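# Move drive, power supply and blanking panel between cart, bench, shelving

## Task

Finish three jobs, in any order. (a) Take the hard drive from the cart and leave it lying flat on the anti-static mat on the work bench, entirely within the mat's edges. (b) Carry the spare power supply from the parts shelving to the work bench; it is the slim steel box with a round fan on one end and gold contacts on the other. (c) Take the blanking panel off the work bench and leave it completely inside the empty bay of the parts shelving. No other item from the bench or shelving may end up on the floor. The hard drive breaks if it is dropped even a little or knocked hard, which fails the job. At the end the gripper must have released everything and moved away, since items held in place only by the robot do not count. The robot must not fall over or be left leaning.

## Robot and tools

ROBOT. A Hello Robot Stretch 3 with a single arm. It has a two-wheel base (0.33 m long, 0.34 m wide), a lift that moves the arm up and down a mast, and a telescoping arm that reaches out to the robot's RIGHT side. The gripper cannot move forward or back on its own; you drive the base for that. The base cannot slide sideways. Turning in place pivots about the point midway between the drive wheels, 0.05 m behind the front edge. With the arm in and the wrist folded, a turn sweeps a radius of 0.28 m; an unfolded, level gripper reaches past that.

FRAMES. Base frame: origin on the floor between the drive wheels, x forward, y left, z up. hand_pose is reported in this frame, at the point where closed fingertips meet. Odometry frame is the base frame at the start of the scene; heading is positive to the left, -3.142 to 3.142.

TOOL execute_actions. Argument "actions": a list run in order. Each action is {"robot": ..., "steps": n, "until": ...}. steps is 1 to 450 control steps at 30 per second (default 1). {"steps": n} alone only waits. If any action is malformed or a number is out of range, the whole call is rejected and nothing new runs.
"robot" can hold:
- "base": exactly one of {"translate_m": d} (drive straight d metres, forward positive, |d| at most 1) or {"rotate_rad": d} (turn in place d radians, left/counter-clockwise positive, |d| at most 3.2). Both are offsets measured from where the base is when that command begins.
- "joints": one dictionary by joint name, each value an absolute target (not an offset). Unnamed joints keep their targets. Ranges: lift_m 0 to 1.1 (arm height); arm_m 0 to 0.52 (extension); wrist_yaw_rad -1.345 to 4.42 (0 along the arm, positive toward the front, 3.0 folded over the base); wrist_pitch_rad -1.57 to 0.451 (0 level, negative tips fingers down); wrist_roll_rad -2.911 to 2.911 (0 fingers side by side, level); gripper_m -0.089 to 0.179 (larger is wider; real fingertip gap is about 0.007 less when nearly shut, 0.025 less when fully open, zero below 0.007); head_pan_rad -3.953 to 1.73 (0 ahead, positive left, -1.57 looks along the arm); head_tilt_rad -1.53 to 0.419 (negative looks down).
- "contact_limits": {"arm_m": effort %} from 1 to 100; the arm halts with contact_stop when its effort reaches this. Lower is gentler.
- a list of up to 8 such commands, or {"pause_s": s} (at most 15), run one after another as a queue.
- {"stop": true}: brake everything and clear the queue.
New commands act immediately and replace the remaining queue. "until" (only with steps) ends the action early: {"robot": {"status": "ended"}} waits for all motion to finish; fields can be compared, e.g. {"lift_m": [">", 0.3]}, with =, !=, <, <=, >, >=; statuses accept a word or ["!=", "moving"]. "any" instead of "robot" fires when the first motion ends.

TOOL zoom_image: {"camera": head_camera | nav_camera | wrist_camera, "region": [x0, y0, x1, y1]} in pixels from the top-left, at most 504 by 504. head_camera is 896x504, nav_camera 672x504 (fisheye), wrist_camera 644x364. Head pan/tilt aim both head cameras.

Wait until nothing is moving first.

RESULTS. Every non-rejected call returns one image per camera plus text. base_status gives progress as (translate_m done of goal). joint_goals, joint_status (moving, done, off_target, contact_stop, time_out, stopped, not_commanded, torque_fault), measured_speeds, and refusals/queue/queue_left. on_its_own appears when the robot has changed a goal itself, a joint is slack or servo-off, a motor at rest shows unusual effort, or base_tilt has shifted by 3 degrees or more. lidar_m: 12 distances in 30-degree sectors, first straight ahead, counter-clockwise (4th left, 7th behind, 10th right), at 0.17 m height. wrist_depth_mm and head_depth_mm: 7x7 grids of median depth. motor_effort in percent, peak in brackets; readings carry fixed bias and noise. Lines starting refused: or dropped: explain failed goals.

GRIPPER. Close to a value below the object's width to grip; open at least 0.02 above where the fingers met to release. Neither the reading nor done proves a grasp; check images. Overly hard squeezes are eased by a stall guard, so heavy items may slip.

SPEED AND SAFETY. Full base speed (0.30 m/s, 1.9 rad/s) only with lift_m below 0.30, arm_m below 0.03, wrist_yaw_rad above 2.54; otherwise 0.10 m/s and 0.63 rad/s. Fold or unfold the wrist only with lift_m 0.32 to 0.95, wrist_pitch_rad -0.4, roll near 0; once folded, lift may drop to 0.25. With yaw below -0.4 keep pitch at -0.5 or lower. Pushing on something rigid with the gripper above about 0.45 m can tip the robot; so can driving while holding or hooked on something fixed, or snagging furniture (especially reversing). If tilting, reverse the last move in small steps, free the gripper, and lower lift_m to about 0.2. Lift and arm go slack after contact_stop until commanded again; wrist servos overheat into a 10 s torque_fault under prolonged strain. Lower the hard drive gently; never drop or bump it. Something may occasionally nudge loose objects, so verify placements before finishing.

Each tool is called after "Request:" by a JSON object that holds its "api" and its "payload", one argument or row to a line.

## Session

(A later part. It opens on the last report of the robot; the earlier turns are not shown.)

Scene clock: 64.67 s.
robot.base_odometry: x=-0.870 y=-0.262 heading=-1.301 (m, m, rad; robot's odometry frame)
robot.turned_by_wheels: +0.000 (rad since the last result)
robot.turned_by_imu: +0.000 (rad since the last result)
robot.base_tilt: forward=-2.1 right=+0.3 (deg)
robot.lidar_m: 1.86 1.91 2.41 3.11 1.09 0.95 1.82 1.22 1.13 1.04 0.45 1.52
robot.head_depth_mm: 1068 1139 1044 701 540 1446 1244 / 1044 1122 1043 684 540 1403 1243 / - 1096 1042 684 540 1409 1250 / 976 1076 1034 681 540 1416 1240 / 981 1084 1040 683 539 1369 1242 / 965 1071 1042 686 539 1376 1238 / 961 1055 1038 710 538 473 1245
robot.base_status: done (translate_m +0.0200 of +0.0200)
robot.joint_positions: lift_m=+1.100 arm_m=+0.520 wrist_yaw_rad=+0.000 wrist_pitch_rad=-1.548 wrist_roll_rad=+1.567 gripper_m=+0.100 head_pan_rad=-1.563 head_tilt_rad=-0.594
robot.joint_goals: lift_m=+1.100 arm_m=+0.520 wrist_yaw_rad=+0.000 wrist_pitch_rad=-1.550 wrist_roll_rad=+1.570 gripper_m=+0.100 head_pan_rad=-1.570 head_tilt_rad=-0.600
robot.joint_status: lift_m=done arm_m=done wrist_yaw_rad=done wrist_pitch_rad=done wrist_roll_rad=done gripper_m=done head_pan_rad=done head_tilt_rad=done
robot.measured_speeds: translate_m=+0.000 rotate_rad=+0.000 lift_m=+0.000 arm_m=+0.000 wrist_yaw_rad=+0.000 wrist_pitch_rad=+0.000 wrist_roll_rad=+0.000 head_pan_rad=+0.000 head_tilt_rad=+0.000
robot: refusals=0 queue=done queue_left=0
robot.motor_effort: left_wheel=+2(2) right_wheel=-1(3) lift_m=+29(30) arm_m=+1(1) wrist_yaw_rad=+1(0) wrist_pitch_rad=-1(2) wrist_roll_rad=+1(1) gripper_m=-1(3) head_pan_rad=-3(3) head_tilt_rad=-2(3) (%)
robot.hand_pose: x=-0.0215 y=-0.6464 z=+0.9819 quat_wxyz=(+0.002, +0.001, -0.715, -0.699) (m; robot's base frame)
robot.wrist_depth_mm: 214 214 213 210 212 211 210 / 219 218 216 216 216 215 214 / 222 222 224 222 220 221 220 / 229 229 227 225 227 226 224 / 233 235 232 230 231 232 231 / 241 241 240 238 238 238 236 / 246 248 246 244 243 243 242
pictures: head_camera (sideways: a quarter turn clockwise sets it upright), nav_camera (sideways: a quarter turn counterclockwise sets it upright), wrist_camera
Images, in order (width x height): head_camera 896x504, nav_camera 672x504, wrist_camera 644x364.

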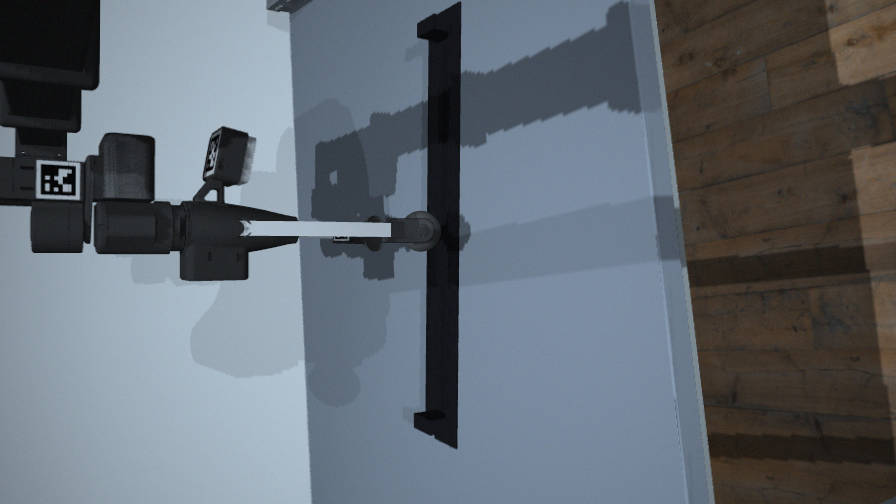

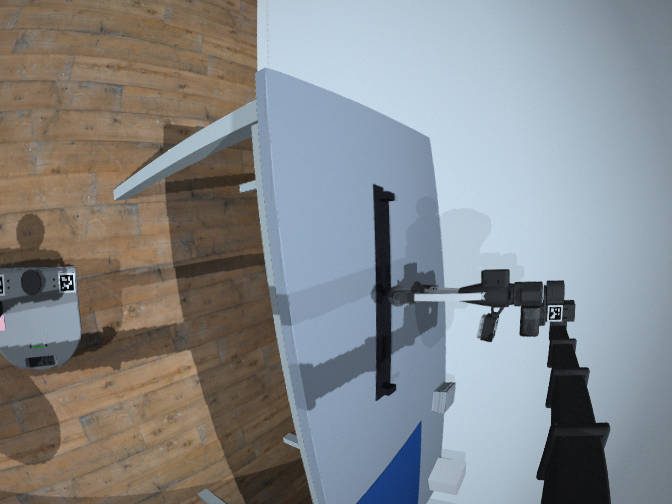

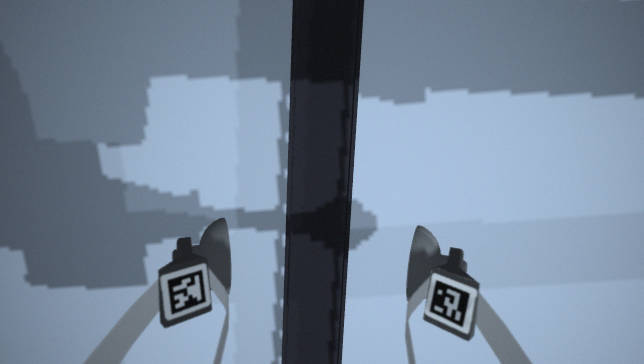

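Request:
{"api": "execute_actions", "payload": {
  "actions": [
    {"robot":[{"joints":{"lift_m":1.048}},{"joints":{"gripper_m":0.065}},{"joints":{"lift_m":1.046}},{"joints":{"gripper_m":0.035}},{"pause_s":1}],"steps":450,"until":{"robot":{"status":"ended"}}}
  ]
}}

Request:
{"api": "execute_actions", "payload": {
  "actions": [
    {"robot":[{"joints":{"lift_m":1.1}},{"pause_s":0.5}],"steps":450,"until":{"robot":{"status":"ended"}}}
  ]
}}

Scene clock: 65.83 s.
robot.base_odometry: x=-0.870 y=-0.262 heading=-1.301 (m, m, rad; robot's odometry frame)
robot.turned_by_wheels: +0.000 (rad since the last result)
robot.turned_by_imu: +0.000 (rad since the last result)
robot.base_tilt: forward=-2.1 right=+0.3 (deg)
robot.lidar_m: 1.85 1.90 2.41 3.10 1.09 0.95 1.81 1.22 1.13 1.04 0.45 1.53
robot.head_depth_mm: 1014 - 1016 702 540 1449 1245 / 998 1147 1051 687 541 1441 1239 / 988 1145 976 684 540 1414 1242 / 983 1074 978 685 541 1415 1242 / 981 1083 1042 684 540 1376 1238 / 971 1067 1039 687 541 1376 1251 / 956 1053 1039 708 538 473 1246
robot.base_status: done (translate_m +0.0200 of +0.0200)
robot.joint_positions: lift_m=+1.049 arm_m=+0.520 wrist_yaw_rad=+0.000 wrist_pitch_rad=-1.552 wrist_roll_rad=+1.567 gripper_m=+0.100 head_pan_rad=-1.563 head_tilt_rad=-0.594
robot.joint_goals: lift_m=+1.049 arm_m=+0.520 wrist_yaw_rad=+0.000 wrist_pitch_rad=-1.550 wrist_roll_rad=+1.570 gripper_m=+0.100 head_pan_rad=-1.570 head_tilt_rad=-0.600
robot.joint_status: lift_m=contact_stop arm_m=done wrist_yaw_rad=done wrist_pitch_rad=done wrist_roll_rad=done gripper_m=done head_pan_rad=done head_tilt_rad=done
robot.measured_speeds: translate_m=+0.000 rotate_rad=+0.000 lift_m=+0.006 arm_m=+0.000 wrist_yaw_rad=+0.000 wrist_pitch_rad=+0.000 wrist_roll_rad=+0.000 head_pan_rad=+0.000 head_tilt_rad=+0.000
robot: refusals=0 queue=dropped queue_left=0
robot.on_its_own: lift_m is slack since a contact_stop, until your next command for it
robot.motor_effort: left_wheel=+1(1) right_wheel=+0(1) lift_m=+20(29) arm_m=+0(1) wrist_yaw_rad=+0(0) wrist_pitch_rad=+1(2) wrist_roll_rad=+1(1) gripper_m=-2(2) head_pan_rad=-3(3) head_tilt_rad=-3(3) (%)
robot.hand_pose: x=-0.0215 y=-0.6454 z=+0.9313 quat_wxyz=(+0.002, +0.001, -0.713, -0.701) (m; robot's base frame)
robot.wrist_depth_mm: 166 165 167 162 165 164 163 / 171 170 169 165 169 168 167 / 174 173 172 169 172 172 171 / 178 178 177 174 177 174 175 / 184 182 182 179 181 180 179 / 187 188 186 184 186 185 184 / 193 192 193 189 191 191 190
pictures: head_camera (sideways: a quarter turn clockwise sets it upright), nav_camera (sideways: a quarter turn counterclockwise sets it upright), wrist_camera
dropped: robot: command 0 of its queue: lift_m: contact_stop
Images, in order (width x height): head_camera 896x504, nav_camera 672x504, wrist_camera 644x364.

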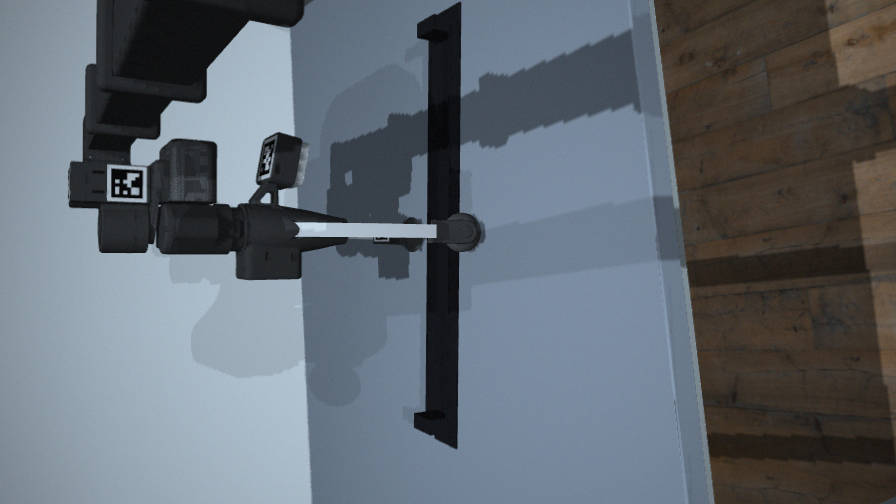

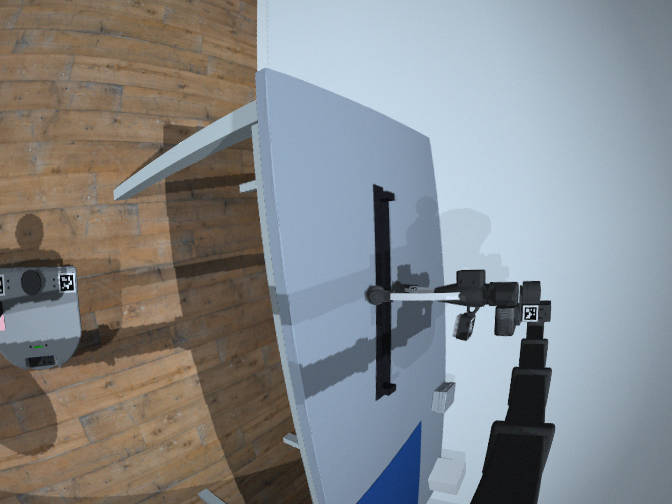

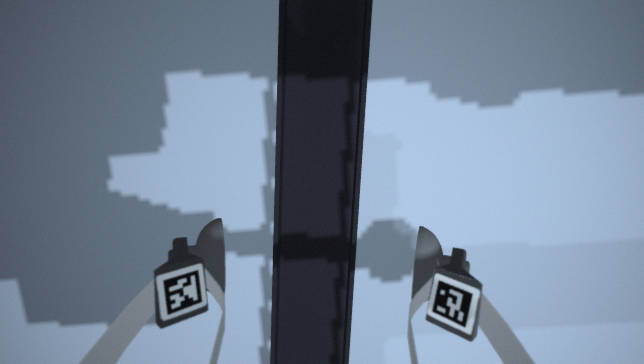

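Scene clock: 67.53 s.
robot.base_odometry: x=-0.870 y=-0.262 heading=-1.301 (m, m, rad; robot's odometry frame)
robot.turned_by_wheels: +0.000 (rad since the last result)
robot.turned_by_imu: +0.000 (rad since the last result)
robot.base_tilt: forward=-2.1 right=+0.4 (deg)
robot.lidar_m: 1.86 1.90 2.41 3.10 1.09 0.95 1.81 1.22 1.13 1.04 0.45 1.53
robot.head_depth_mm: 1068 1136 1047 699 541 1457 1243 / 1043 1127 1038 685 541 1405 1246 / - 1095 1037 684 541 1406 1242 / 973 1074 1043 680 539 1404 1243 / 978 1085 1039 687 540 1375 1248 / 971 1065 1036 685 539 1378 1251 / 958 1055 1035 709 539 473 1245
robot.base_status: done (translate_m +0.0200 of +0.0200)
robot.joint_positions: lift_m=+1.100 arm_m=+0.520 wrist_yaw_rad=+0.000 wrist_pitch_rad=-1.548 wrist_roll_rad=+1.567 gripper_m=+0.100 head_pan_rad=-1.563 head_tilt_rad=-0.594
robot.joint_goals: lift_m=+1.100 arm_m=+0.520 wrist_yaw_rad=+0.000 wrist_pitch_rad=-1.550 wrist_roll_rad=+1.570 gripper_m=+0.100 head_pan_rad=-1.570 head_tilt_rad=-0.600
robot.joint_status: lift_m=done arm_m=done wrist_yaw_rad=done wrist_pitch_rad=done wrist_roll_rad=done gripper_m=done head_pan_rad=done head_tilt_rad=done
robot.measured_speeds: translate_m=+0.000 rotate_rad=+0.000 lift_m=+0.000 arm_m=+0.000 wrist_yaw_rad=+0.000 wrist_pitch_rad=+0.000 wrist_roll_rad=+0.000 head_pan_rad=+0.000 head_tilt_rad=+0.000
robot: refusals=0 queue=done queue_left=0
robot.motor_effort: left_wheel=+1(1) right_wheel=-1(1) lift_m=+30(31) arm_m=+0(1) wrist_yaw_rad=+1(1) wrist_pitch_rad=-1(1) wrist_roll_rad=+1(1) gripper_m=-1(2) head_pan_rad=-3(3) head_tilt_rad=-2(3) (%)
robot.hand_pose: x=-0.0215 y=-0.6464 z=+0.9819 quat_wxyz=(+0.002, +0.001, -0.715, -0.699) (m; robot's base frame)
robot.wrist_depth_mm: 214 214 213 210 211 210 210 / 219 219 218 215 216 215 215 / 224 222 221 219 222 221 220 / 229 227 227 225 227 226 223 / 234 233 232 231 231 234 231 / 241 241 242 239 239 237 236 / 249 246 246 243 245 242 244
pictures: head_camera (sideways: a quarter turn clockwise sets it upright), nav_camera (sideways: a quarter turn counterclockwise sets it upright), wrist_camera
Images, in order (width x height): head_camera 896x504, nav_camera 672x504, wrist_camera 644x364.

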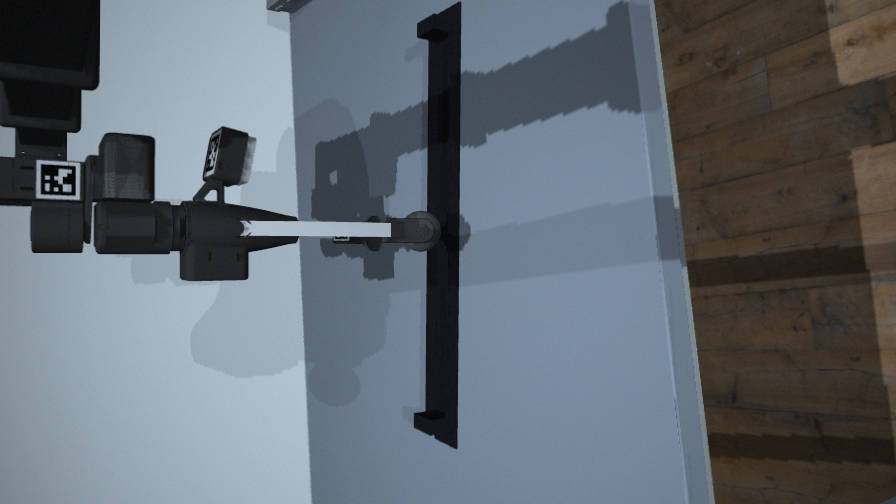

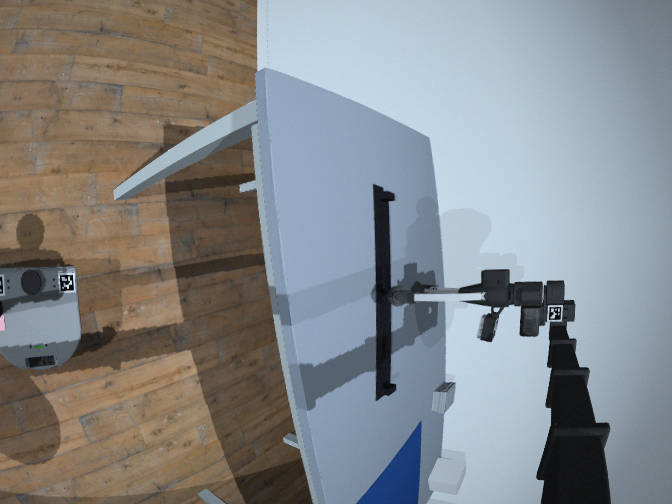

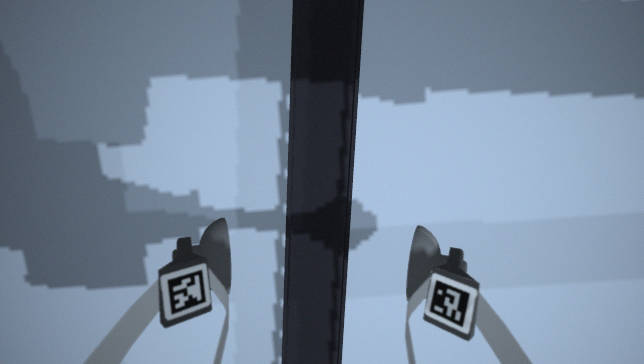

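Request:
{"api": "execute_actions", "payload": {
  "actions": [
    {"robot":{"joints":{"lift_m":1.04}},"steps":200,"until":{"robot":{"status":"ended"}}},
    {"robot":{"joints":{"gripper_m":0.035}},"steps":60}
  ]
}}

Request:
{"api": "execute_actions", "payload": {
  "actions": [
    {"robot":[{"joints":{"lift_m":1.1}},{"pause_s":0.5}],"steps":450,"until":{"robot":{"status":"ended"}}}
  ]
}}

Scene clock: 70.50 s.
robot.base_odometry: x=-0.870 y=-0.262 heading=-1.301 (m, m, rad; robot's odometry frame)
robot.turned_by_wheels: +0.000 (rad since the last result)
robot.turned_by_imu: +0.000 (rad since the last result)
robot.base_tilt: forward=-2.1 right=+0.3 (deg)
robot.lidar_m: 1.86 1.90 2.41 3.09 1.09 0.95 1.81 1.22 1.13 1.04 0.45 1.53
robot.head_depth_mm: 1012 1177 1047 701 541 1453 1247 / 993 1148 1046 683 542 1412 1238 / 977 1149 978 684 540 1417 1247 / 985 1094 974 680 541 1412 1246 / 981 1082 1038 685 538 1387 1241 / 967 1066 1041 682 540 1368 1239 / 955 1053 1037 709 538 475 1242
robot.base_status: done (translate_m +0.0200 of +0.0200)
robot.joint_positions: lift_m=+1.055 arm_m=+0.520 wrist_yaw_rad=+0.000 wrist_pitch_rad=-1.551 wrist_roll_rad=+1.567 gripper_m=+0.035 head_pan_rad=-1.563 head_tilt_rad=-0.594
robot.joint_goals: lift_m=+1.055 arm_m=+0.520 wrist_yaw_rad=+0.000 wrist_pitch_rad=-1.550 wrist_roll_rad=+1.570 gripper_m=+0.035 head_pan_rad=-1.570 head_tilt_rad=-0.600
robot.joint_status: lift_m=contact_stop arm_m=done wrist_yaw_rad=done wrist_pitch_rad=done wrist_roll_rad=done gripper_m=done head_pan_rad=done head_tilt_rad=done
robot.measured_speeds: translate_m=+0.000 rotate_rad=+0.000 lift_m=+0.000 arm_m=+0.000 wrist_yaw_rad=+0.000 wrist_pitch_rad=+0.000 wrist_roll_rad=+0.000 head_pan_rad=+0.000 head_tilt_rad=+0.000
robot: refusals=0 queue=done queue_left=0
robot.on_its_own: lift_m is slack since a contact_stop, until your next command for it (your +1.040 is given up)
robot.motor_effort: left_wheel=+0(2) right_wheel=+0(2) lift_m=+27(30) arm_m=+1(1) wrist_yaw_rad=+0(1) wrist_pitch_rad=+1(3) wrist_roll_rad=+1(1) gripper_m=-6(93) head_pan_rad=-3(3) head_tilt_rad=-3(2) (%)
robot.hand_pose: x=-0.0215 y=-0.6455 z=+0.9370 quat_wxyz=(+0.002, +0.001, -0.714, -0.701) (m; robot's base frame)
robot.wrist_depth_mm: 171 170 170 166 169 168 168 / 173 174 174 171 172 173 172 / 178 178 177 174 178 176 175 / 182 183 182 178 181 181 181 / 188 187 185 184 186 185 184 / 193 192 - 188 189 190 190 / 197 198 197 194 196 195 195
pictures: head_camera (sideways: a quarter turn clockwise sets it upright), nav_camera (sideways: a quarter turn counterclockwise sets it upright), wrist_camera
Images, in order (width x height): head_camera 896x504, nav_camera 672x504, wrist_camera 644x364.

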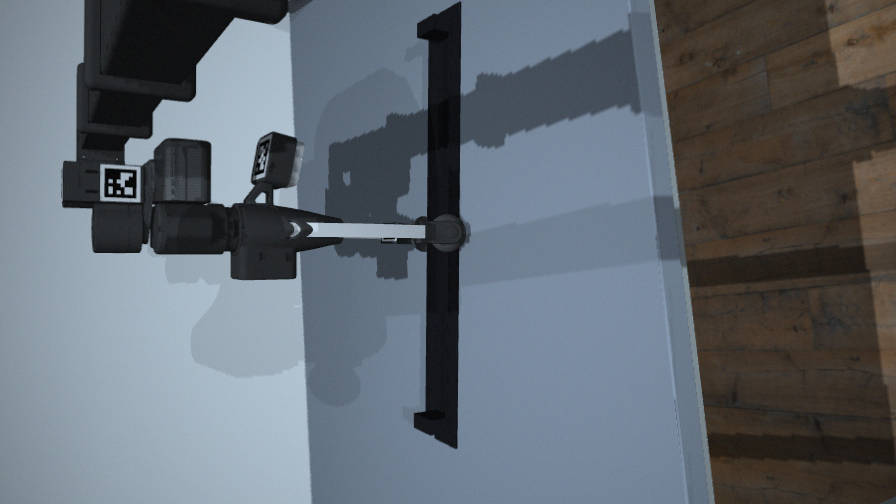

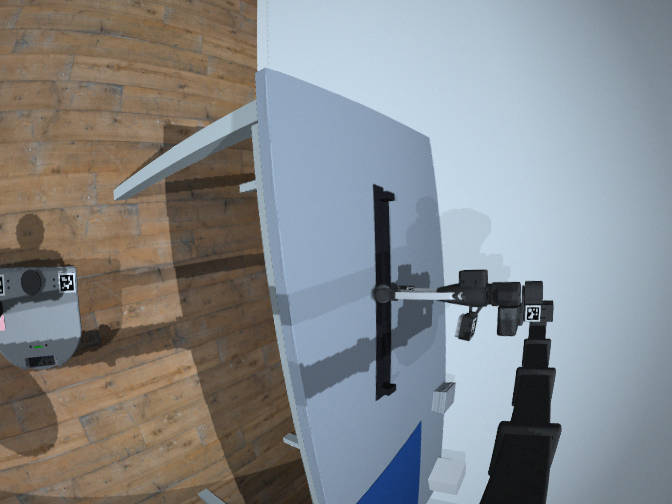

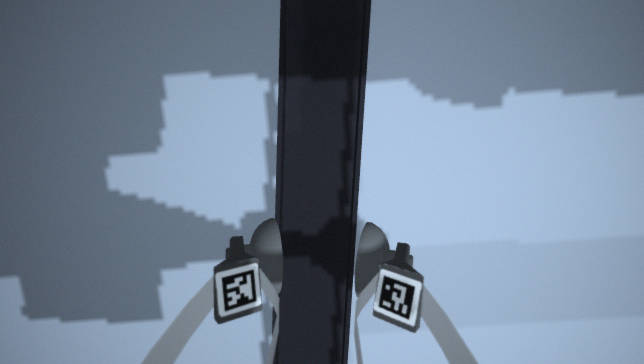

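Scene clock: 72.13 s.
robot.base_odometry: x=-0.870 y=-0.262 heading=-1.301 (m, m, rad; robot's odometry frame)
robot.turned_by_wheels: +0.000 (rad since the last result)
robot.turned_by_imu: +0.000 (rad since the last result)
robot.base_tilt: forward=-2.1 right=+0.4 (deg)
robot.lidar_m: 1.86 1.91 2.41 3.11 1.09 0.95 1.81 1.22 1.13 1.04 0.45 1.52
robot.head_depth_mm: 1068 1139 1044 701 540 1458 1241 / 1041 1119 1044 707 540 1410 1243 / - 1097 1041 707 539 1410 1241 / 972 1079 1038 683 540 1412 1242 / 979 1084 1036 683 539 1371 1234 / 970 1069 1033 682 539 1375 1239 / 954 1054 1043 710 538 474 1240
robot.base_status: done (translate_m +0.0200 of +0.0200)
robot.joint_positions: lift_m=+1.100 arm_m=+0.520 wrist_yaw_rad=+0.000 wrist_pitch_rad=-1.547 wrist_roll_rad=+1.567 gripper_m=+0.035 head_pan_rad=-1.563 head_tilt_rad=-0.594
robot.joint_goals: lift_m=+1.100 arm_m=+0.520 wrist_yaw_rad=+0.000 wrist_pitch_rad=-1.550 wrist_roll_rad=+1.570 gripper_m=+0.035 head_pan_rad=-1.570 head_tilt_rad=-0.600
robot.joint_status: lift_m=done arm_m=done wrist_yaw_rad=done wrist_pitch_rad=done wrist_roll_rad=done gripper_m=done head_pan_rad=done head_tilt_rad=done
robot.measured_speeds: translate_m=+0.000 rotate_rad=+0.000 lift_m=+0.000 arm_m=+0.000 wrist_yaw_rad=+0.000 wrist_pitch_rad=+0.000 wrist_roll_rad=+0.000 head_pan_rad=+0.000 head_tilt_rad=+0.000
robot: refusals=0 queue=done queue_left=0
robot.motor_effort: left_wheel=+1(1) right_wheel=-1(1) lift_m=+29(31) arm_m=+1(1) wrist_yaw_rad=-1(1) wrist_pitch_rad=-1(1) wrist_roll_rad=+2(1) gripper_m=-1(6) head_pan_rad=-3(3) head_tilt_rad=-3(2) (%)
robot.hand_pose: x=-0.0215 y=-0.6465 z=+0.9818 quat_wxyz=(+0.002, +0.001, -0.715, -0.699) (m; robot's base frame)
robot.wrist_depth_mm: 213 214 214 209 212 209 209 / 219 218 219 216 215 215 215 / 224 222 223 219 220 221 221 / 229 228 227 226 226 225 226 / 236 235 233 231 231 233 231 / 240 240 240 234 239 238 236 / 247 246 247 244 245 244 241
pictures: head_camera (sideways: a quarter turn clockwise sets it upright), nav_camera (sideways: a quarter turn counterclockwise sets it upright), wrist_camera
Images, in order (width x height): head_camera 896x504, nav_camera 672x504, wrist_camera 644x364.

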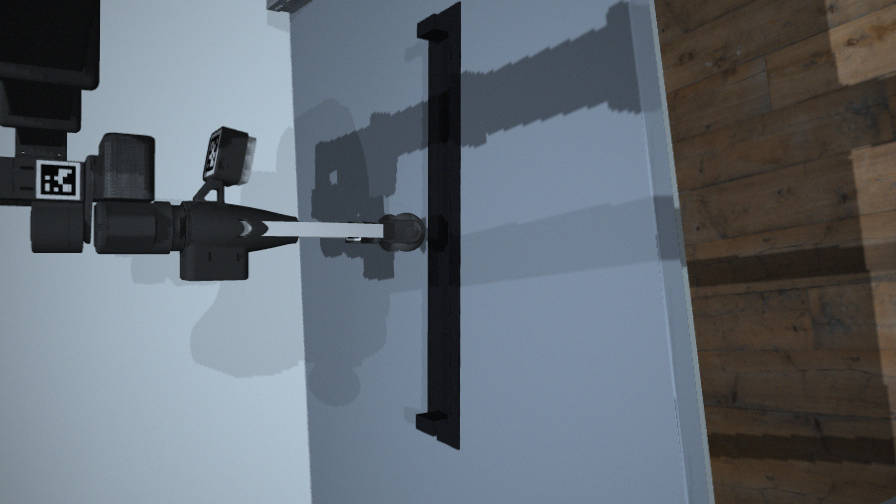

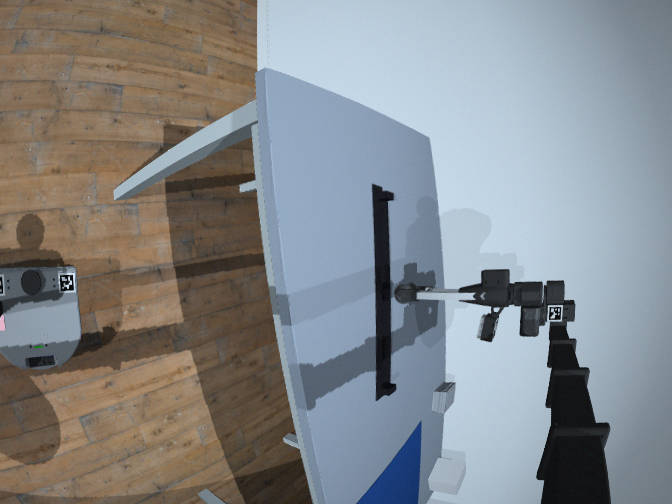

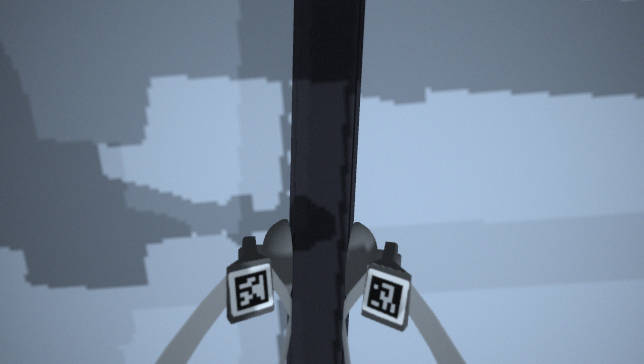

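Request:
{"api": "execute_actions", "payload": {
  "actions": [
    {"robot":{"joints":{"gripper_m":0.09}},"steps":40},
    {"robot":{"joints":{"lift_m":1.04}},"steps":200,"until":{"robot":{"status":"ended"}}},
    {"robot":{"joints":{"gripper_m":0.04}},"steps":40},
    {"robot":{"joints":{"gripper_m":0.015}},"steps":50}
  ]
}}

Request:
{"api": "execute_actions", "payload": {
  "actions": [
    {"robot":[{"joints":{"lift_m":1.1}},{"pause_s":0.5}],"steps":450,"until":{"robot":{"status":"ended"}}}
  ]
}}

Scene clock: 77.50 s.
robot.base_odometry: x=-0.870 y=-0.262 heading=-1.301 (m, m, rad; robot's odometry frame)
robot.turned_by_wheels: +0.000 (rad since the last result)
robot.turned_by_imu: -0.001 (rad since the last result)
robot.base_tilt: forward=-2.1 right=+0.4 (deg)
robot.lidar_m: 1.86 1.91 2.40 3.11 1.09 0.95 1.81 1.22 1.13 1.04 0.45 1.53
robot.head_depth_mm: 1013 1177 1044 700 541 1439 1239 / 994 1141 1044 706 539 1405 1242 / 985 1149 975 707 540 1419 1247 / 987 1091 974 680 540 1418 1242 / 984 1083 1043 706 539 1373 1239 / 970 1067 1041 706 538 1379 1242 / 958 1053 1042 709 538 474 1238
robot.base_status: done (translate_m +0.0200 of +0.0200)
robot.joint_positions: lift_m=+1.055 arm_m=+0.520 wrist_yaw_rad=+0.000 wrist_pitch_rad=-1.553 wrist_roll_rad=+1.567 gripper_m=+0.015 head_pan_rad=-1.563 head_tilt_rad=-0.594
robot.joint_goals: lift_m=+1.055 arm_m=+0.520 wrist_yaw_rad=+0.000 wrist_pitch_rad=-1.550 wrist_roll_rad=+1.570 gripper_m=+0.015 head_pan_rad=-1.570 head_tilt_rad=-0.600
robot.joint_status: lift_m=contact_stop arm_m=done wrist_yaw_rad=done wrist_pitch_rad=done wrist_roll_rad=done gripper_m=done head_pan_rad=done head_tilt_rad=done
robot.measured_speeds: translate_m=+0.000 rotate_rad=+0.000 lift_m=+0.000 arm_m=+0.000 wrist_yaw_rad=+0.000 wrist_pitch_rad=+0.000 wrist_roll_rad=+0.000 head_pan_rad=+0.000 head_tilt_rad=+0.000
robot: refusals=0 queue=done queue_left=0
robot.on_its_own: lift_m is slack since a contact_stop, until your next command for it (your +1.040 is given up)
robot.motor_effort: left_wheel=+1(2) right_wheel=+0(3) lift_m=+27(30) arm_m=+0(1) wrist_yaw_rad=+0(1) wrist_pitch_rad=+2(4) wrist_roll_rad=+1(1) gripper_m=-12(93) head_pan_rad=-3(2) head_tilt_rad=-3(3) (%)
robot.hand_pose: x=-0.0215 y=-0.6451 z=+0.9374 quat_wxyz=(+0.002, +0.001, -0.713, -0.701) (m; robot's base frame)
robot.wrist_depth_mm: 171 170 170 167 168 170 168 / 175 174 172 171 173 173 173 / 179 178 177 175 177 177 177 / 183 183 183 178 183 182 182 / 188 189 187 184 187 185 187 / 193 193 191 189 191 191 190 / 198 197 198 195 197 194 197
pictures: head_camera (sideways: a quarter turn clockwise sets it upright), nav_camera (sideways: a quarter turn counterclockwise sets it upright), wrist_camera
Images, in order (width x height): head_camera 896x504, nav_camera 672x504, wrist_camera 644x364.

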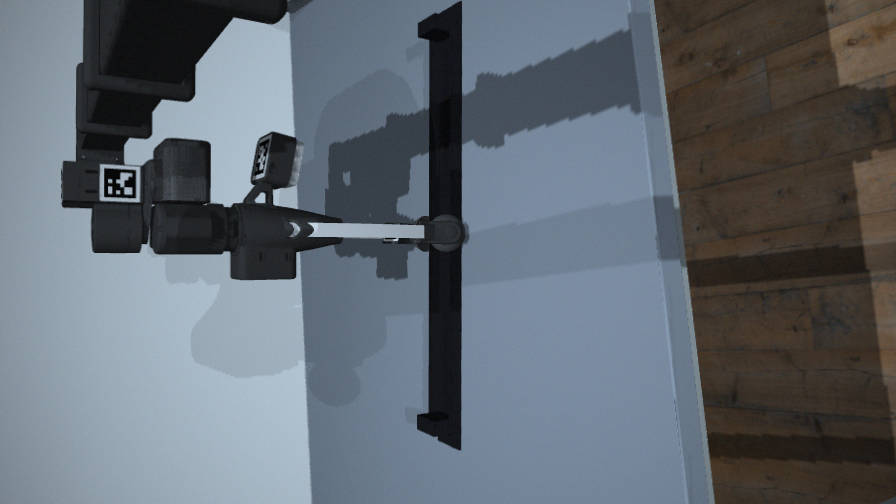

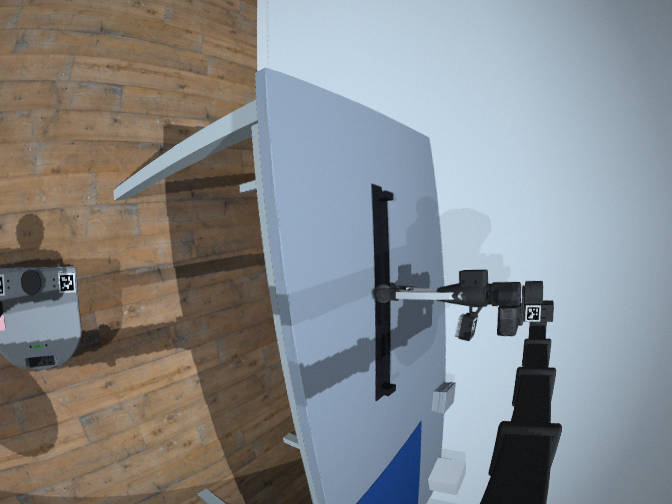

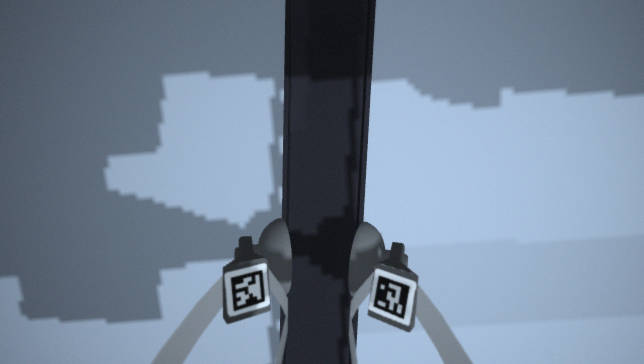

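Scene clock: 79.13 s.
robot.base_odometry: x=-0.870 y=-0.262 heading=-1.301 (m, m, rad; robot's odometry frame)
robot.turned_by_wheels: +0.000 (rad since the last result)
robot.turned_by_imu: +0.000 (rad since the last result)
robot.base_tilt: forward=-2.0 right=+0.3 (deg)
robot.lidar_m: 1.86 1.90 2.40 3.11 1.09 0.95 1.81 1.22 1.13 1.04 0.45 1.52
robot.head_depth_mm: 1061 1137 1041 686 540 1448 1243 / 1039 1118 1047 688 540 1410 1245 / - 1098 1041 686 540 1411 1248 / 974 1079 1037 683 541 1411 1249 / 977 1079 1045 679 539 1369 1244 / 970 1064 1036 679 539 1375 1250 / 959 1058 1039 711 539 474 1241
robot.base_status: done (translate_m +0.0200 of +0.0200)
robot.joint_positions: lift_m=+1.100 arm_m=+0.520 wrist_yaw_rad=+0.000 wrist_pitch_rad=-1.547 wrist_roll_rad=+1.567 gripper_m=+0.015 head_pan_rad=-1.563 head_tilt_rad=-0.594
robot.joint_goals: lift_m=+1.100 arm_m=+0.520 wrist_yaw_rad=+0.000 wrist_pitch_rad=-1.550 wrist_roll_rad=+1.570 gripper_m=+0.015 head_pan_rad=-1.570 head_tilt_rad=-0.600
robot.joint_status: lift_m=done arm_m=done wrist_yaw_rad=done wrist_pitch_rad=done wrist_roll_rad=done gripper_m=done head_pan_rad=done head_tilt_rad=done
robot.measured_speeds: translate_m=+0.000 rotate_rad=+0.000 lift_m=+0.000 arm_m=+0.000 wrist_yaw_rad=+0.000 wrist_pitch_rad=+0.000 wrist_roll_rad=+0.000 head_pan_rad=+0.000 head_tilt_rad=+0.000
robot: refusals=0 queue=done queue_left=0
robot.motor_effort: left_wheel=+2(0) right_wheel=-1(1) lift_m=+30(31) arm_m=+1(1) wrist_yaw_rad=+0(0) wrist_pitch_rad=-1(2) wrist_roll_rad=+1(1) gripper_m=-10(11) head_pan_rad=-3(3) head_tilt_rad=-3(2) (%)
robot.hand_pose: x=-0.0215 y=-0.6466 z=+0.9818 quat_wxyz=(+0.002, +0.001, -0.715, -0.699) (m; robot's base frame)
robot.wrist_depth_mm: 214 213 213 167 211 209 210 / 218 217 217 171 216 215 215 / 222 223 222 175 220 219 219 / 229 228 227 178 227 226 225 / 235 235 234 184 232 230 230 / 241 240 240 189 238 237 237 / 250 246 247 193 245 242 239
pictures: head_camera (sideways: a quarter turn clockwise sets it upright), nav_camera (sideways: a quarter turn counterclockwise sets it upright), wrist_camera
Images, in order (width x height): head_camera 896x504, nav_camera 672x504, wrist_camera 644x364.

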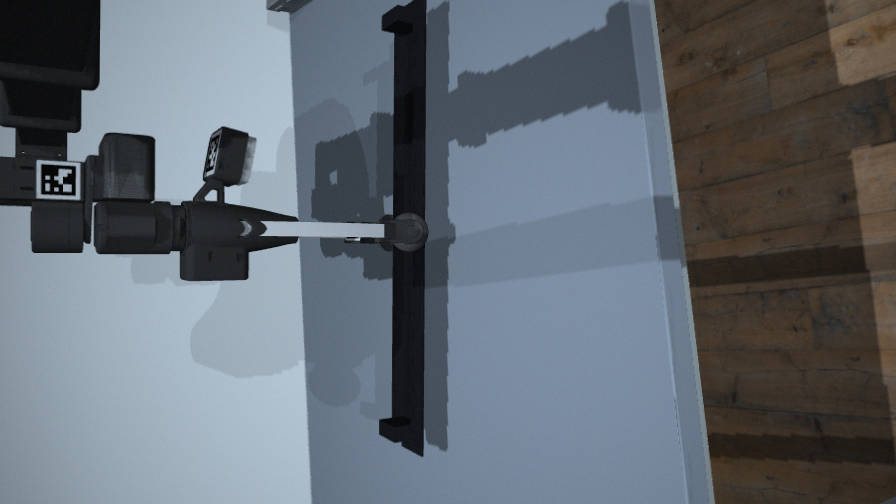

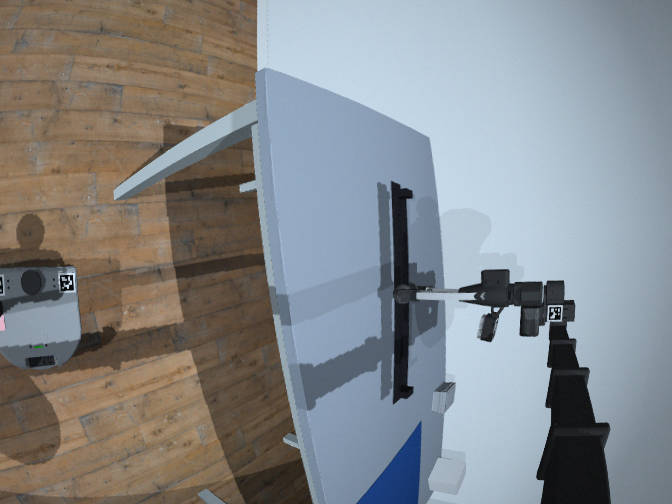

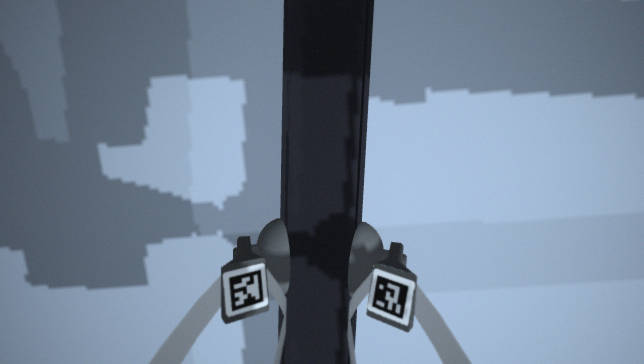

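Request:
{"api": "execute_actions", "payload": {
  "actions": [
    {"robot":[{"joints":{"gripper_m":0.008}},{"joints":{"arm_m":0.08}},{"base":{"rotate_rad":1.571},"joints":{"head_pan_rad":0.6,"head_tilt_rad":-0.2}},{"base":{"translate_m":1.0}},{"base":{"translate_m":1.0}}],"steps":450,"until":{"robot":{"status":"ended"}}},
    {"steps":450,"until":{"robot":{"status":"ended"}}}
  ]
}}

Scene clock: 109.60 s.
robot.base_odometry: x=+1.058 y=+0.271 heading=+0.270 (m, m, rad; robot's odometry frame)
robot.turned_by_wheels: +1.571 (rad since the last result)
robot.turned_by_imu: +1.564 (rad since the last result)
robot.base_tilt: forward=-1.6 right=+1.0 (deg)
robot.lidar_m: 1.60 1.13 1.59 2.03 1.06 1.17 3.00 2.63 1.76 1.63 1.23 1.73
robot.head_depth_mm: 1366 1397 1464 1491 1561 1620 1655 / 1207 1044 1507 1353 1605 1357 1528 / 1381 1554 1632 1648 1734 1341 1525 / 1374 1656 1723 1743 1820 1510 1598 / 1381 1723 1810 1775 1924 1599 1592 / 1480 1763 1916 1964 2084 2002 1657 / 1835 1921 2014 2049 2245 2098 1670
robot.base_status: moving (translate_m +0.9998 of +1.0000)
robot.joint_positions: lift_m=+1.100 arm_m=+0.080 wrist_yaw_rad=+0.000 wrist_pitch_rad=-1.546 wrist_roll_rad=+1.567 gripper_m=+0.009 head_pan_rad=+0.593 head_tilt_rad=-0.211
robot.joint_goals: lift_m=+1.100 arm_m=+0.080 wrist_yaw_rad=+0.000 wrist_pitch_rad=-1.550 wrist_roll_rad=+1.570 gripper_m=+0.008 head_pan_rad=+0.600 head_tilt_rad=-0.200
robot.joint_status: lift_m=done arm_m=done wrist_yaw_rad=done wrist_pitch_rad=done wrist_roll_rad=done gripper_m=done head_pan_rad=done head_tilt_rad=done
robot.measured_speeds: translate_m=+0.011 rotate_rad=+0.000 lift_m=+0.000 arm_m=+0.000 wrist_yaw_rad=+0.000 wrist_pitch_rad=+0.000 wrist_roll_rad=+0.000 head_pan_rad=+0.000 head_tilt_rad=+0.000
robot: refusals=0 queue=running queue_left=0
robot.motor_effort: left_wheel=-3(4) right_wheel=+2(7) lift_m=+30(30) arm_m=-2(6) wrist_yaw_rad=+0(0) wrist_pitch_rad=-1(2) wrist_roll_rad=+2(1) gripper_m=-13(49) head_pan_rad=+4(46) head_tilt_rad=+5(27) (%)
robot.hand_pose: x=-0.0215 y=-0.2072 z=+0.9818 quat_wxyz=(+0.002, +0.001, -0.715, -0.699) (m; robot's base frame)
robot.wrist_depth_mm: - - - 168 - - - / - - - 172 - - - / - - - 175 - - - / - - - 179 - - - / - - - 185 - - - / - - - 189 - - - / - - - 194 - - -
pictures: head_camera (sideways: a quarter turn clockwise sets it upright), nav_camera (sideways: a quarter turn counterclockwise sets it upright), wrist_camera
Images, in order (width x height): head_camera 896x504, nav_camera 672x504, wrist_camera 644x364.

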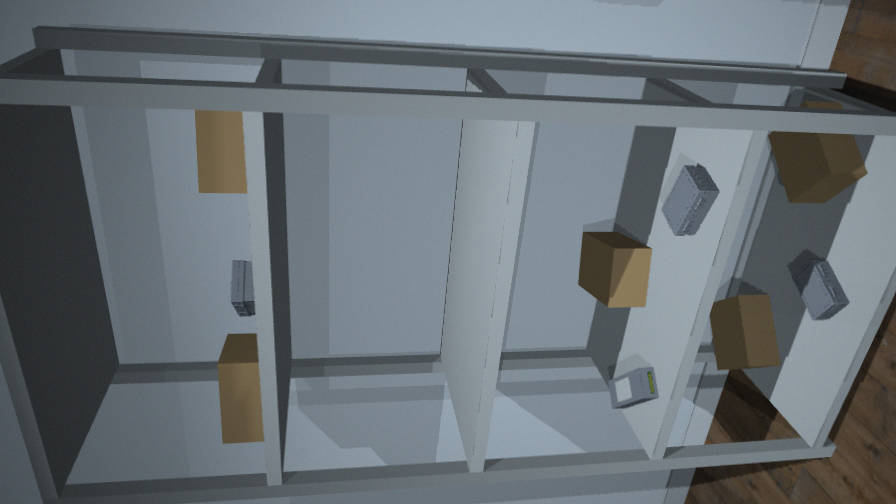

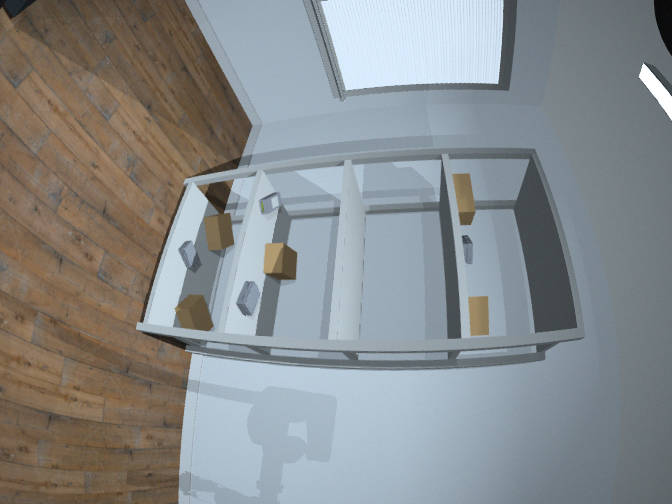

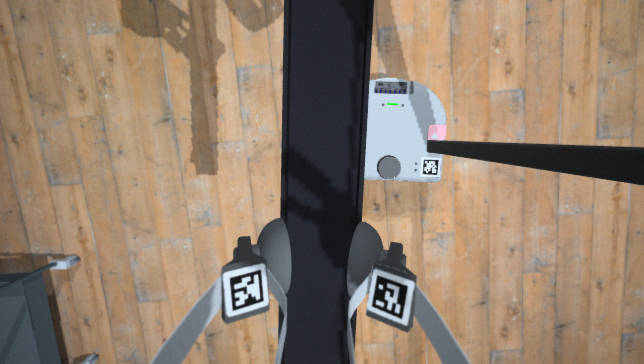

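Request:
{"api": "execute_actions", "payload": {
  "actions": [
    {"robot":[{"base":{"translate_m":0.58}},{"base":{"rotate_rad":1.571},"joints":{"head_pan_rad":-1.57,"head_tilt_rad":-0.5}},{"base":{"translate_m":0.75}}],"steps":450,"until":{"robot":{"status":"ended"}}},
    {"steps":450,"until":{"robot":{"status":"ended"}}}
  ]
}}

Scene clock: 129.50 s.
robot.base_odometry: x=+1.417 y=+1.149 heading=+1.841 (m, m, rad; robot's odometry frame)
robot.turned_by_wheels: +1.571 (rad since the last result)
robot.turned_by_imu: +1.563 (rad since the last result)
robot.base_tilt: forward=-2.0 right=+0.3 (deg)
robot.lidar_m: 1.47 1.49 1.03 0.99 3.74 2.49 1.87 1.54 0.58 0.65 0.73 0.64
robot.head_depth_mm: - - - - 534 953 777 / 780 - - - - 922 756 / 775 - - - - - - / 769 836 897 687 - 893 776 / 764 825 893 687 535 877 778 / 750 813 884 688 512 869 775 / 742 805 875 687 510 951 775
robot.base_status: done (translate_m +0.7500 of +0.7500)
robot.joint_positions: lift_m=+1.100 arm_m=+0.080 wrist_yaw_rad=+0.000 wrist_pitch_rad=-1.546 wrist_roll_rad=+1.567 gripper_m=+0.009 head_pan_rad=-1.563 head_tilt_rad=-0.494
robot.joint_goals: lift_m=+1.100 arm_m=+0.080 wrist_yaw_rad=+0.000 wrist_pitch_rad=-1.550 wrist_roll_rad=+1.570 gripper_m=+0.008 head_pan_rad=-1.570 head_tilt_rad=-0.500
robot.joint_status: lift_m=done arm_m=done wrist_yaw_rad=done wrist_pitch_rad=done wrist_roll_rad=done gripper_m=done head_pan_rad=done head_tilt_rad=done
robot.measured_speeds: translate_m=+0.000 rotate_rad=+0.000 lift_m=+0.000 arm_m=+0.000 wrist_yaw_rad=+0.000 wrist_pitch_rad=+0.000 wrist_roll_rad=+0.000 head_pan_rad=+0.000 head_tilt_rad=+0.000
robot: refusals=0 queue=done queue_left=0
robot.motor_effort: left_wheel=-2(5) right_wheel=+3(8) lift_m=+30(30) arm_m=-2(2) wrist_yaw_rad=+0(0) wrist_pitch_rad=-2(1) wrist_roll_rad=+1(1) gripper_m=-13(13) head_pan_rad=-3(45) head_tilt_rad=-3(22) (%)
robot.hand_pose: x=-0.0215 y=-0.2072 z=+0.9818 quat_wxyz=(+0.002, +0.001, -0.715, -0.699) (m; robot's base frame)
robot.wrist_depth_mm: 581 579 - 168 - - - / 600 596 - 172 - - - / 621 614 - 175 - - - / 638 630 - 179 - - - / 569 651 - 184 - - - / 558 673 677 189 - - - / 678 677 944 194 - - -
pictures: head_camera (sideways: a quarter turn clockwise sets it upright), nav_camera (sideways: a quarter turn counterclockwise sets it upright), wrist_camera
Images, in order (width x height): head_camera 896x504, nav_camera 672x504, wrist_camera 644x364.

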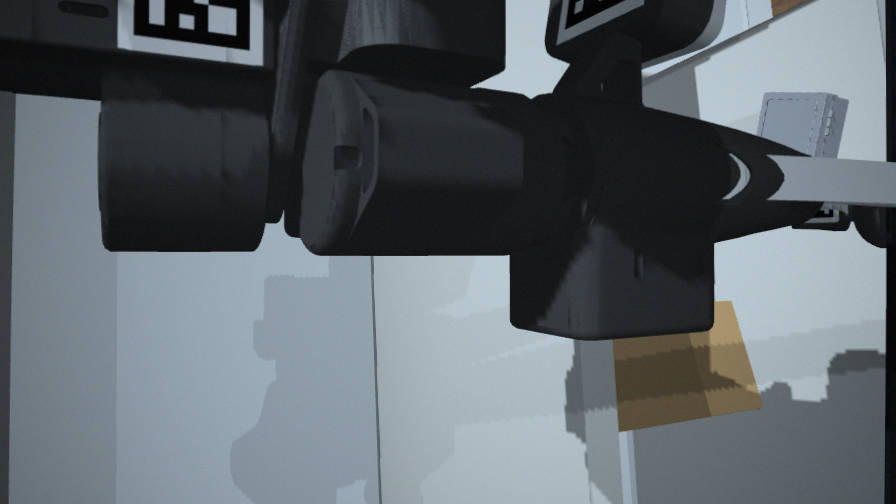

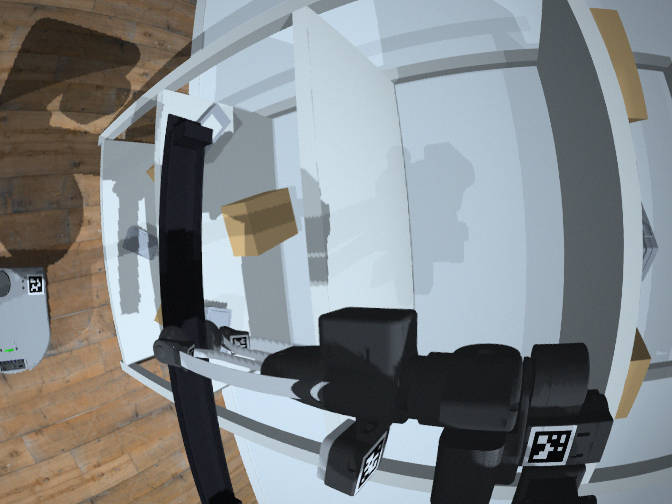

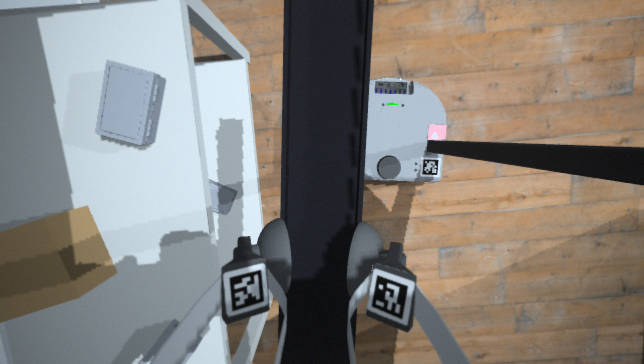

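Request:
{"api": "execute_actions", "payload": {
  "actions": [
    {"robot":[{"base":{"translate_m":0.12},"joints":{"head_tilt_rad":-0.75}},{"joints":{"arm_m":0.25}}],"steps":450,"until":{"robot":{"status":"ended"}}}
  ]
}}

Scene clock: 134.57 s.
robot.base_odometry: x=+1.385 y=+1.264 heading=+1.841 (m, m, rad; robot's odometry frame)
robot.turned_by_wheels: +0.000 (rad since the last result)
robot.turned_by_imu: +0.000 (rad since the last result)
robot.base_tilt: forward=-2.0 right=+0.3 (deg)
robot.lidar_m: 1.35 1.37 1.05 0.98 3.77 2.63 2.00 0.68 0.66 0.72 0.55 0.55
robot.head_depth_mm: 824 857 593 507 944 1188 1141 / - 862 569 502 917 1191 1144 / - - 569 495 943 849 1119 / 765 - 567 486 918 846 1116 / 757 812 591 486 913 826 1119 / 749 799 591 484 938 811 1116 / 740 796 592 477 938 806 1113
robot.base_status: done (translate_m +0.1200 of +0.1200)
robot.joint_positions: lift_m=+1.100 arm_m=+0.250 wrist_yaw_rad=+0.000 wrist_pitch_rad=-1.546 wrist_roll_rad=+1.567 gripper_m=+0.009 head_pan_rad=-1.563 head_tilt_rad=-0.741
robot.joint_goals: lift_m=+1.100 arm_m=+0.250 wrist_yaw_rad=+0.000 wrist_pitch_rad=-1.550 wrist_roll_rad=+1.570 gripper_m=+0.008 head_pan_rad=-1.570 head_tilt_rad=-0.750
robot.joint_status: lift_m=done arm_m=done wrist_yaw_rad=done wrist_pitch_rad=done wrist_roll_rad=done gripper_m=done head_pan_rad=done head_tilt_rad=done
robot.measured_speeds: translate_m=+0.000 rotate_rad=+0.000 lift_m=+0.000 arm_m=+0.000 wrist_yaw_rad=+0.000 wrist_pitch_rad=+0.000 wrist_roll_rad=+0.000 head_pan_rad=+0.000 head_tilt_rad=+0.000
robot: refusals=0 queue=done queue_left=0
robot.motor_effort: left_wheel=-2(3) right_wheel=+4(7) lift_m=+30(30) arm_m=+3(6) wrist_yaw_rad=+0(1) wrist_pitch_rad=-1(2) wrist_roll_rad=+1(1) gripper_m=-13(13) head_pan_rad=-3(3) head_tilt_rad=-4(22) (%)
robot.hand_pose: x=-0.0215 y=-0.3765 z=+0.9818 quat_wxyz=(+0.002, +0.001, -0.716, -0.699) (m; robot's base frame)
robot.wrist_depth_mm: 140 140 534 168 - - - / 143 144 587 172 - - - / 148 147 604 175 - - - / 151 151 614 179 - - - / 155 154 635 184 - - - / 159 158 163 190 - - - / 163 163 626 194 - - -
pictures: head_camera (sideways: a quarter turn clockwise sets it upright), nav_camera (sideways: a quarter turn counterclockwise sets it upright), wrist_camera
Images, in order (width x height): head_camera 896x504, nav_camera 672x504, wrist_camera 644x364.

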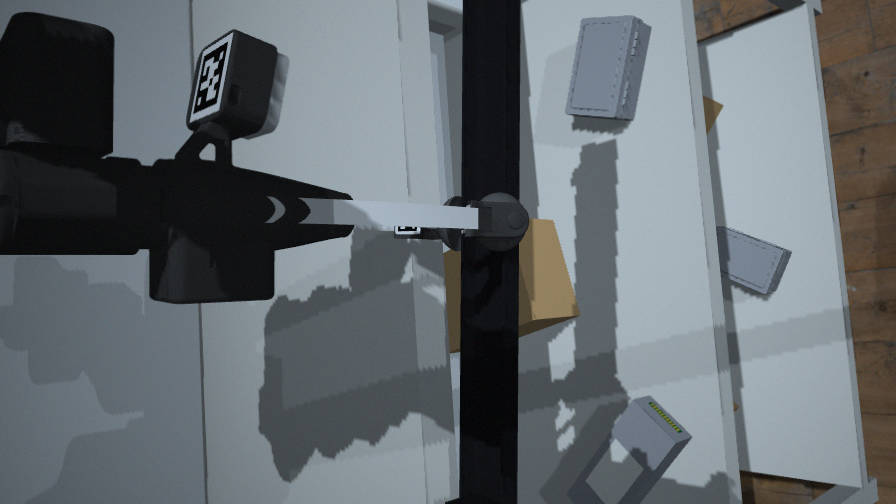

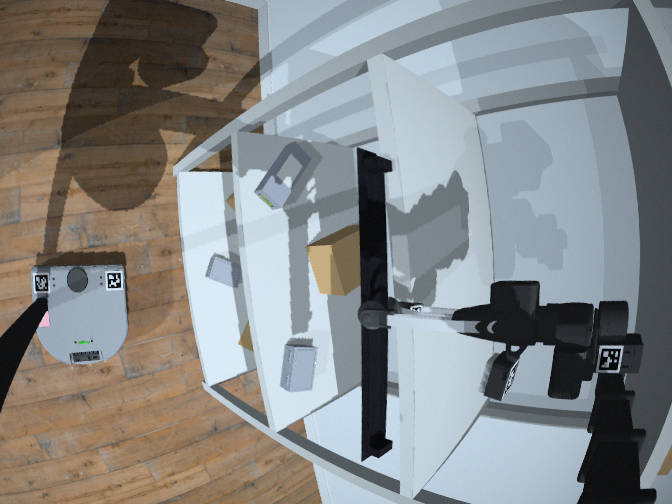

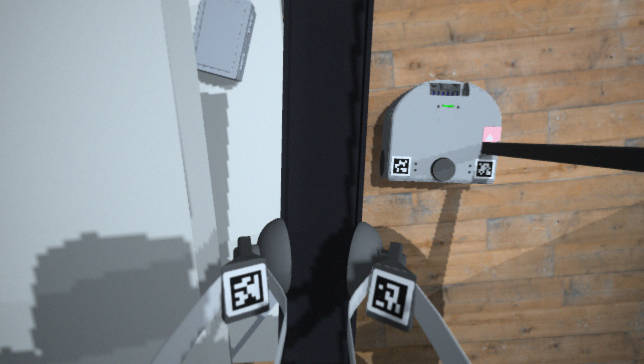

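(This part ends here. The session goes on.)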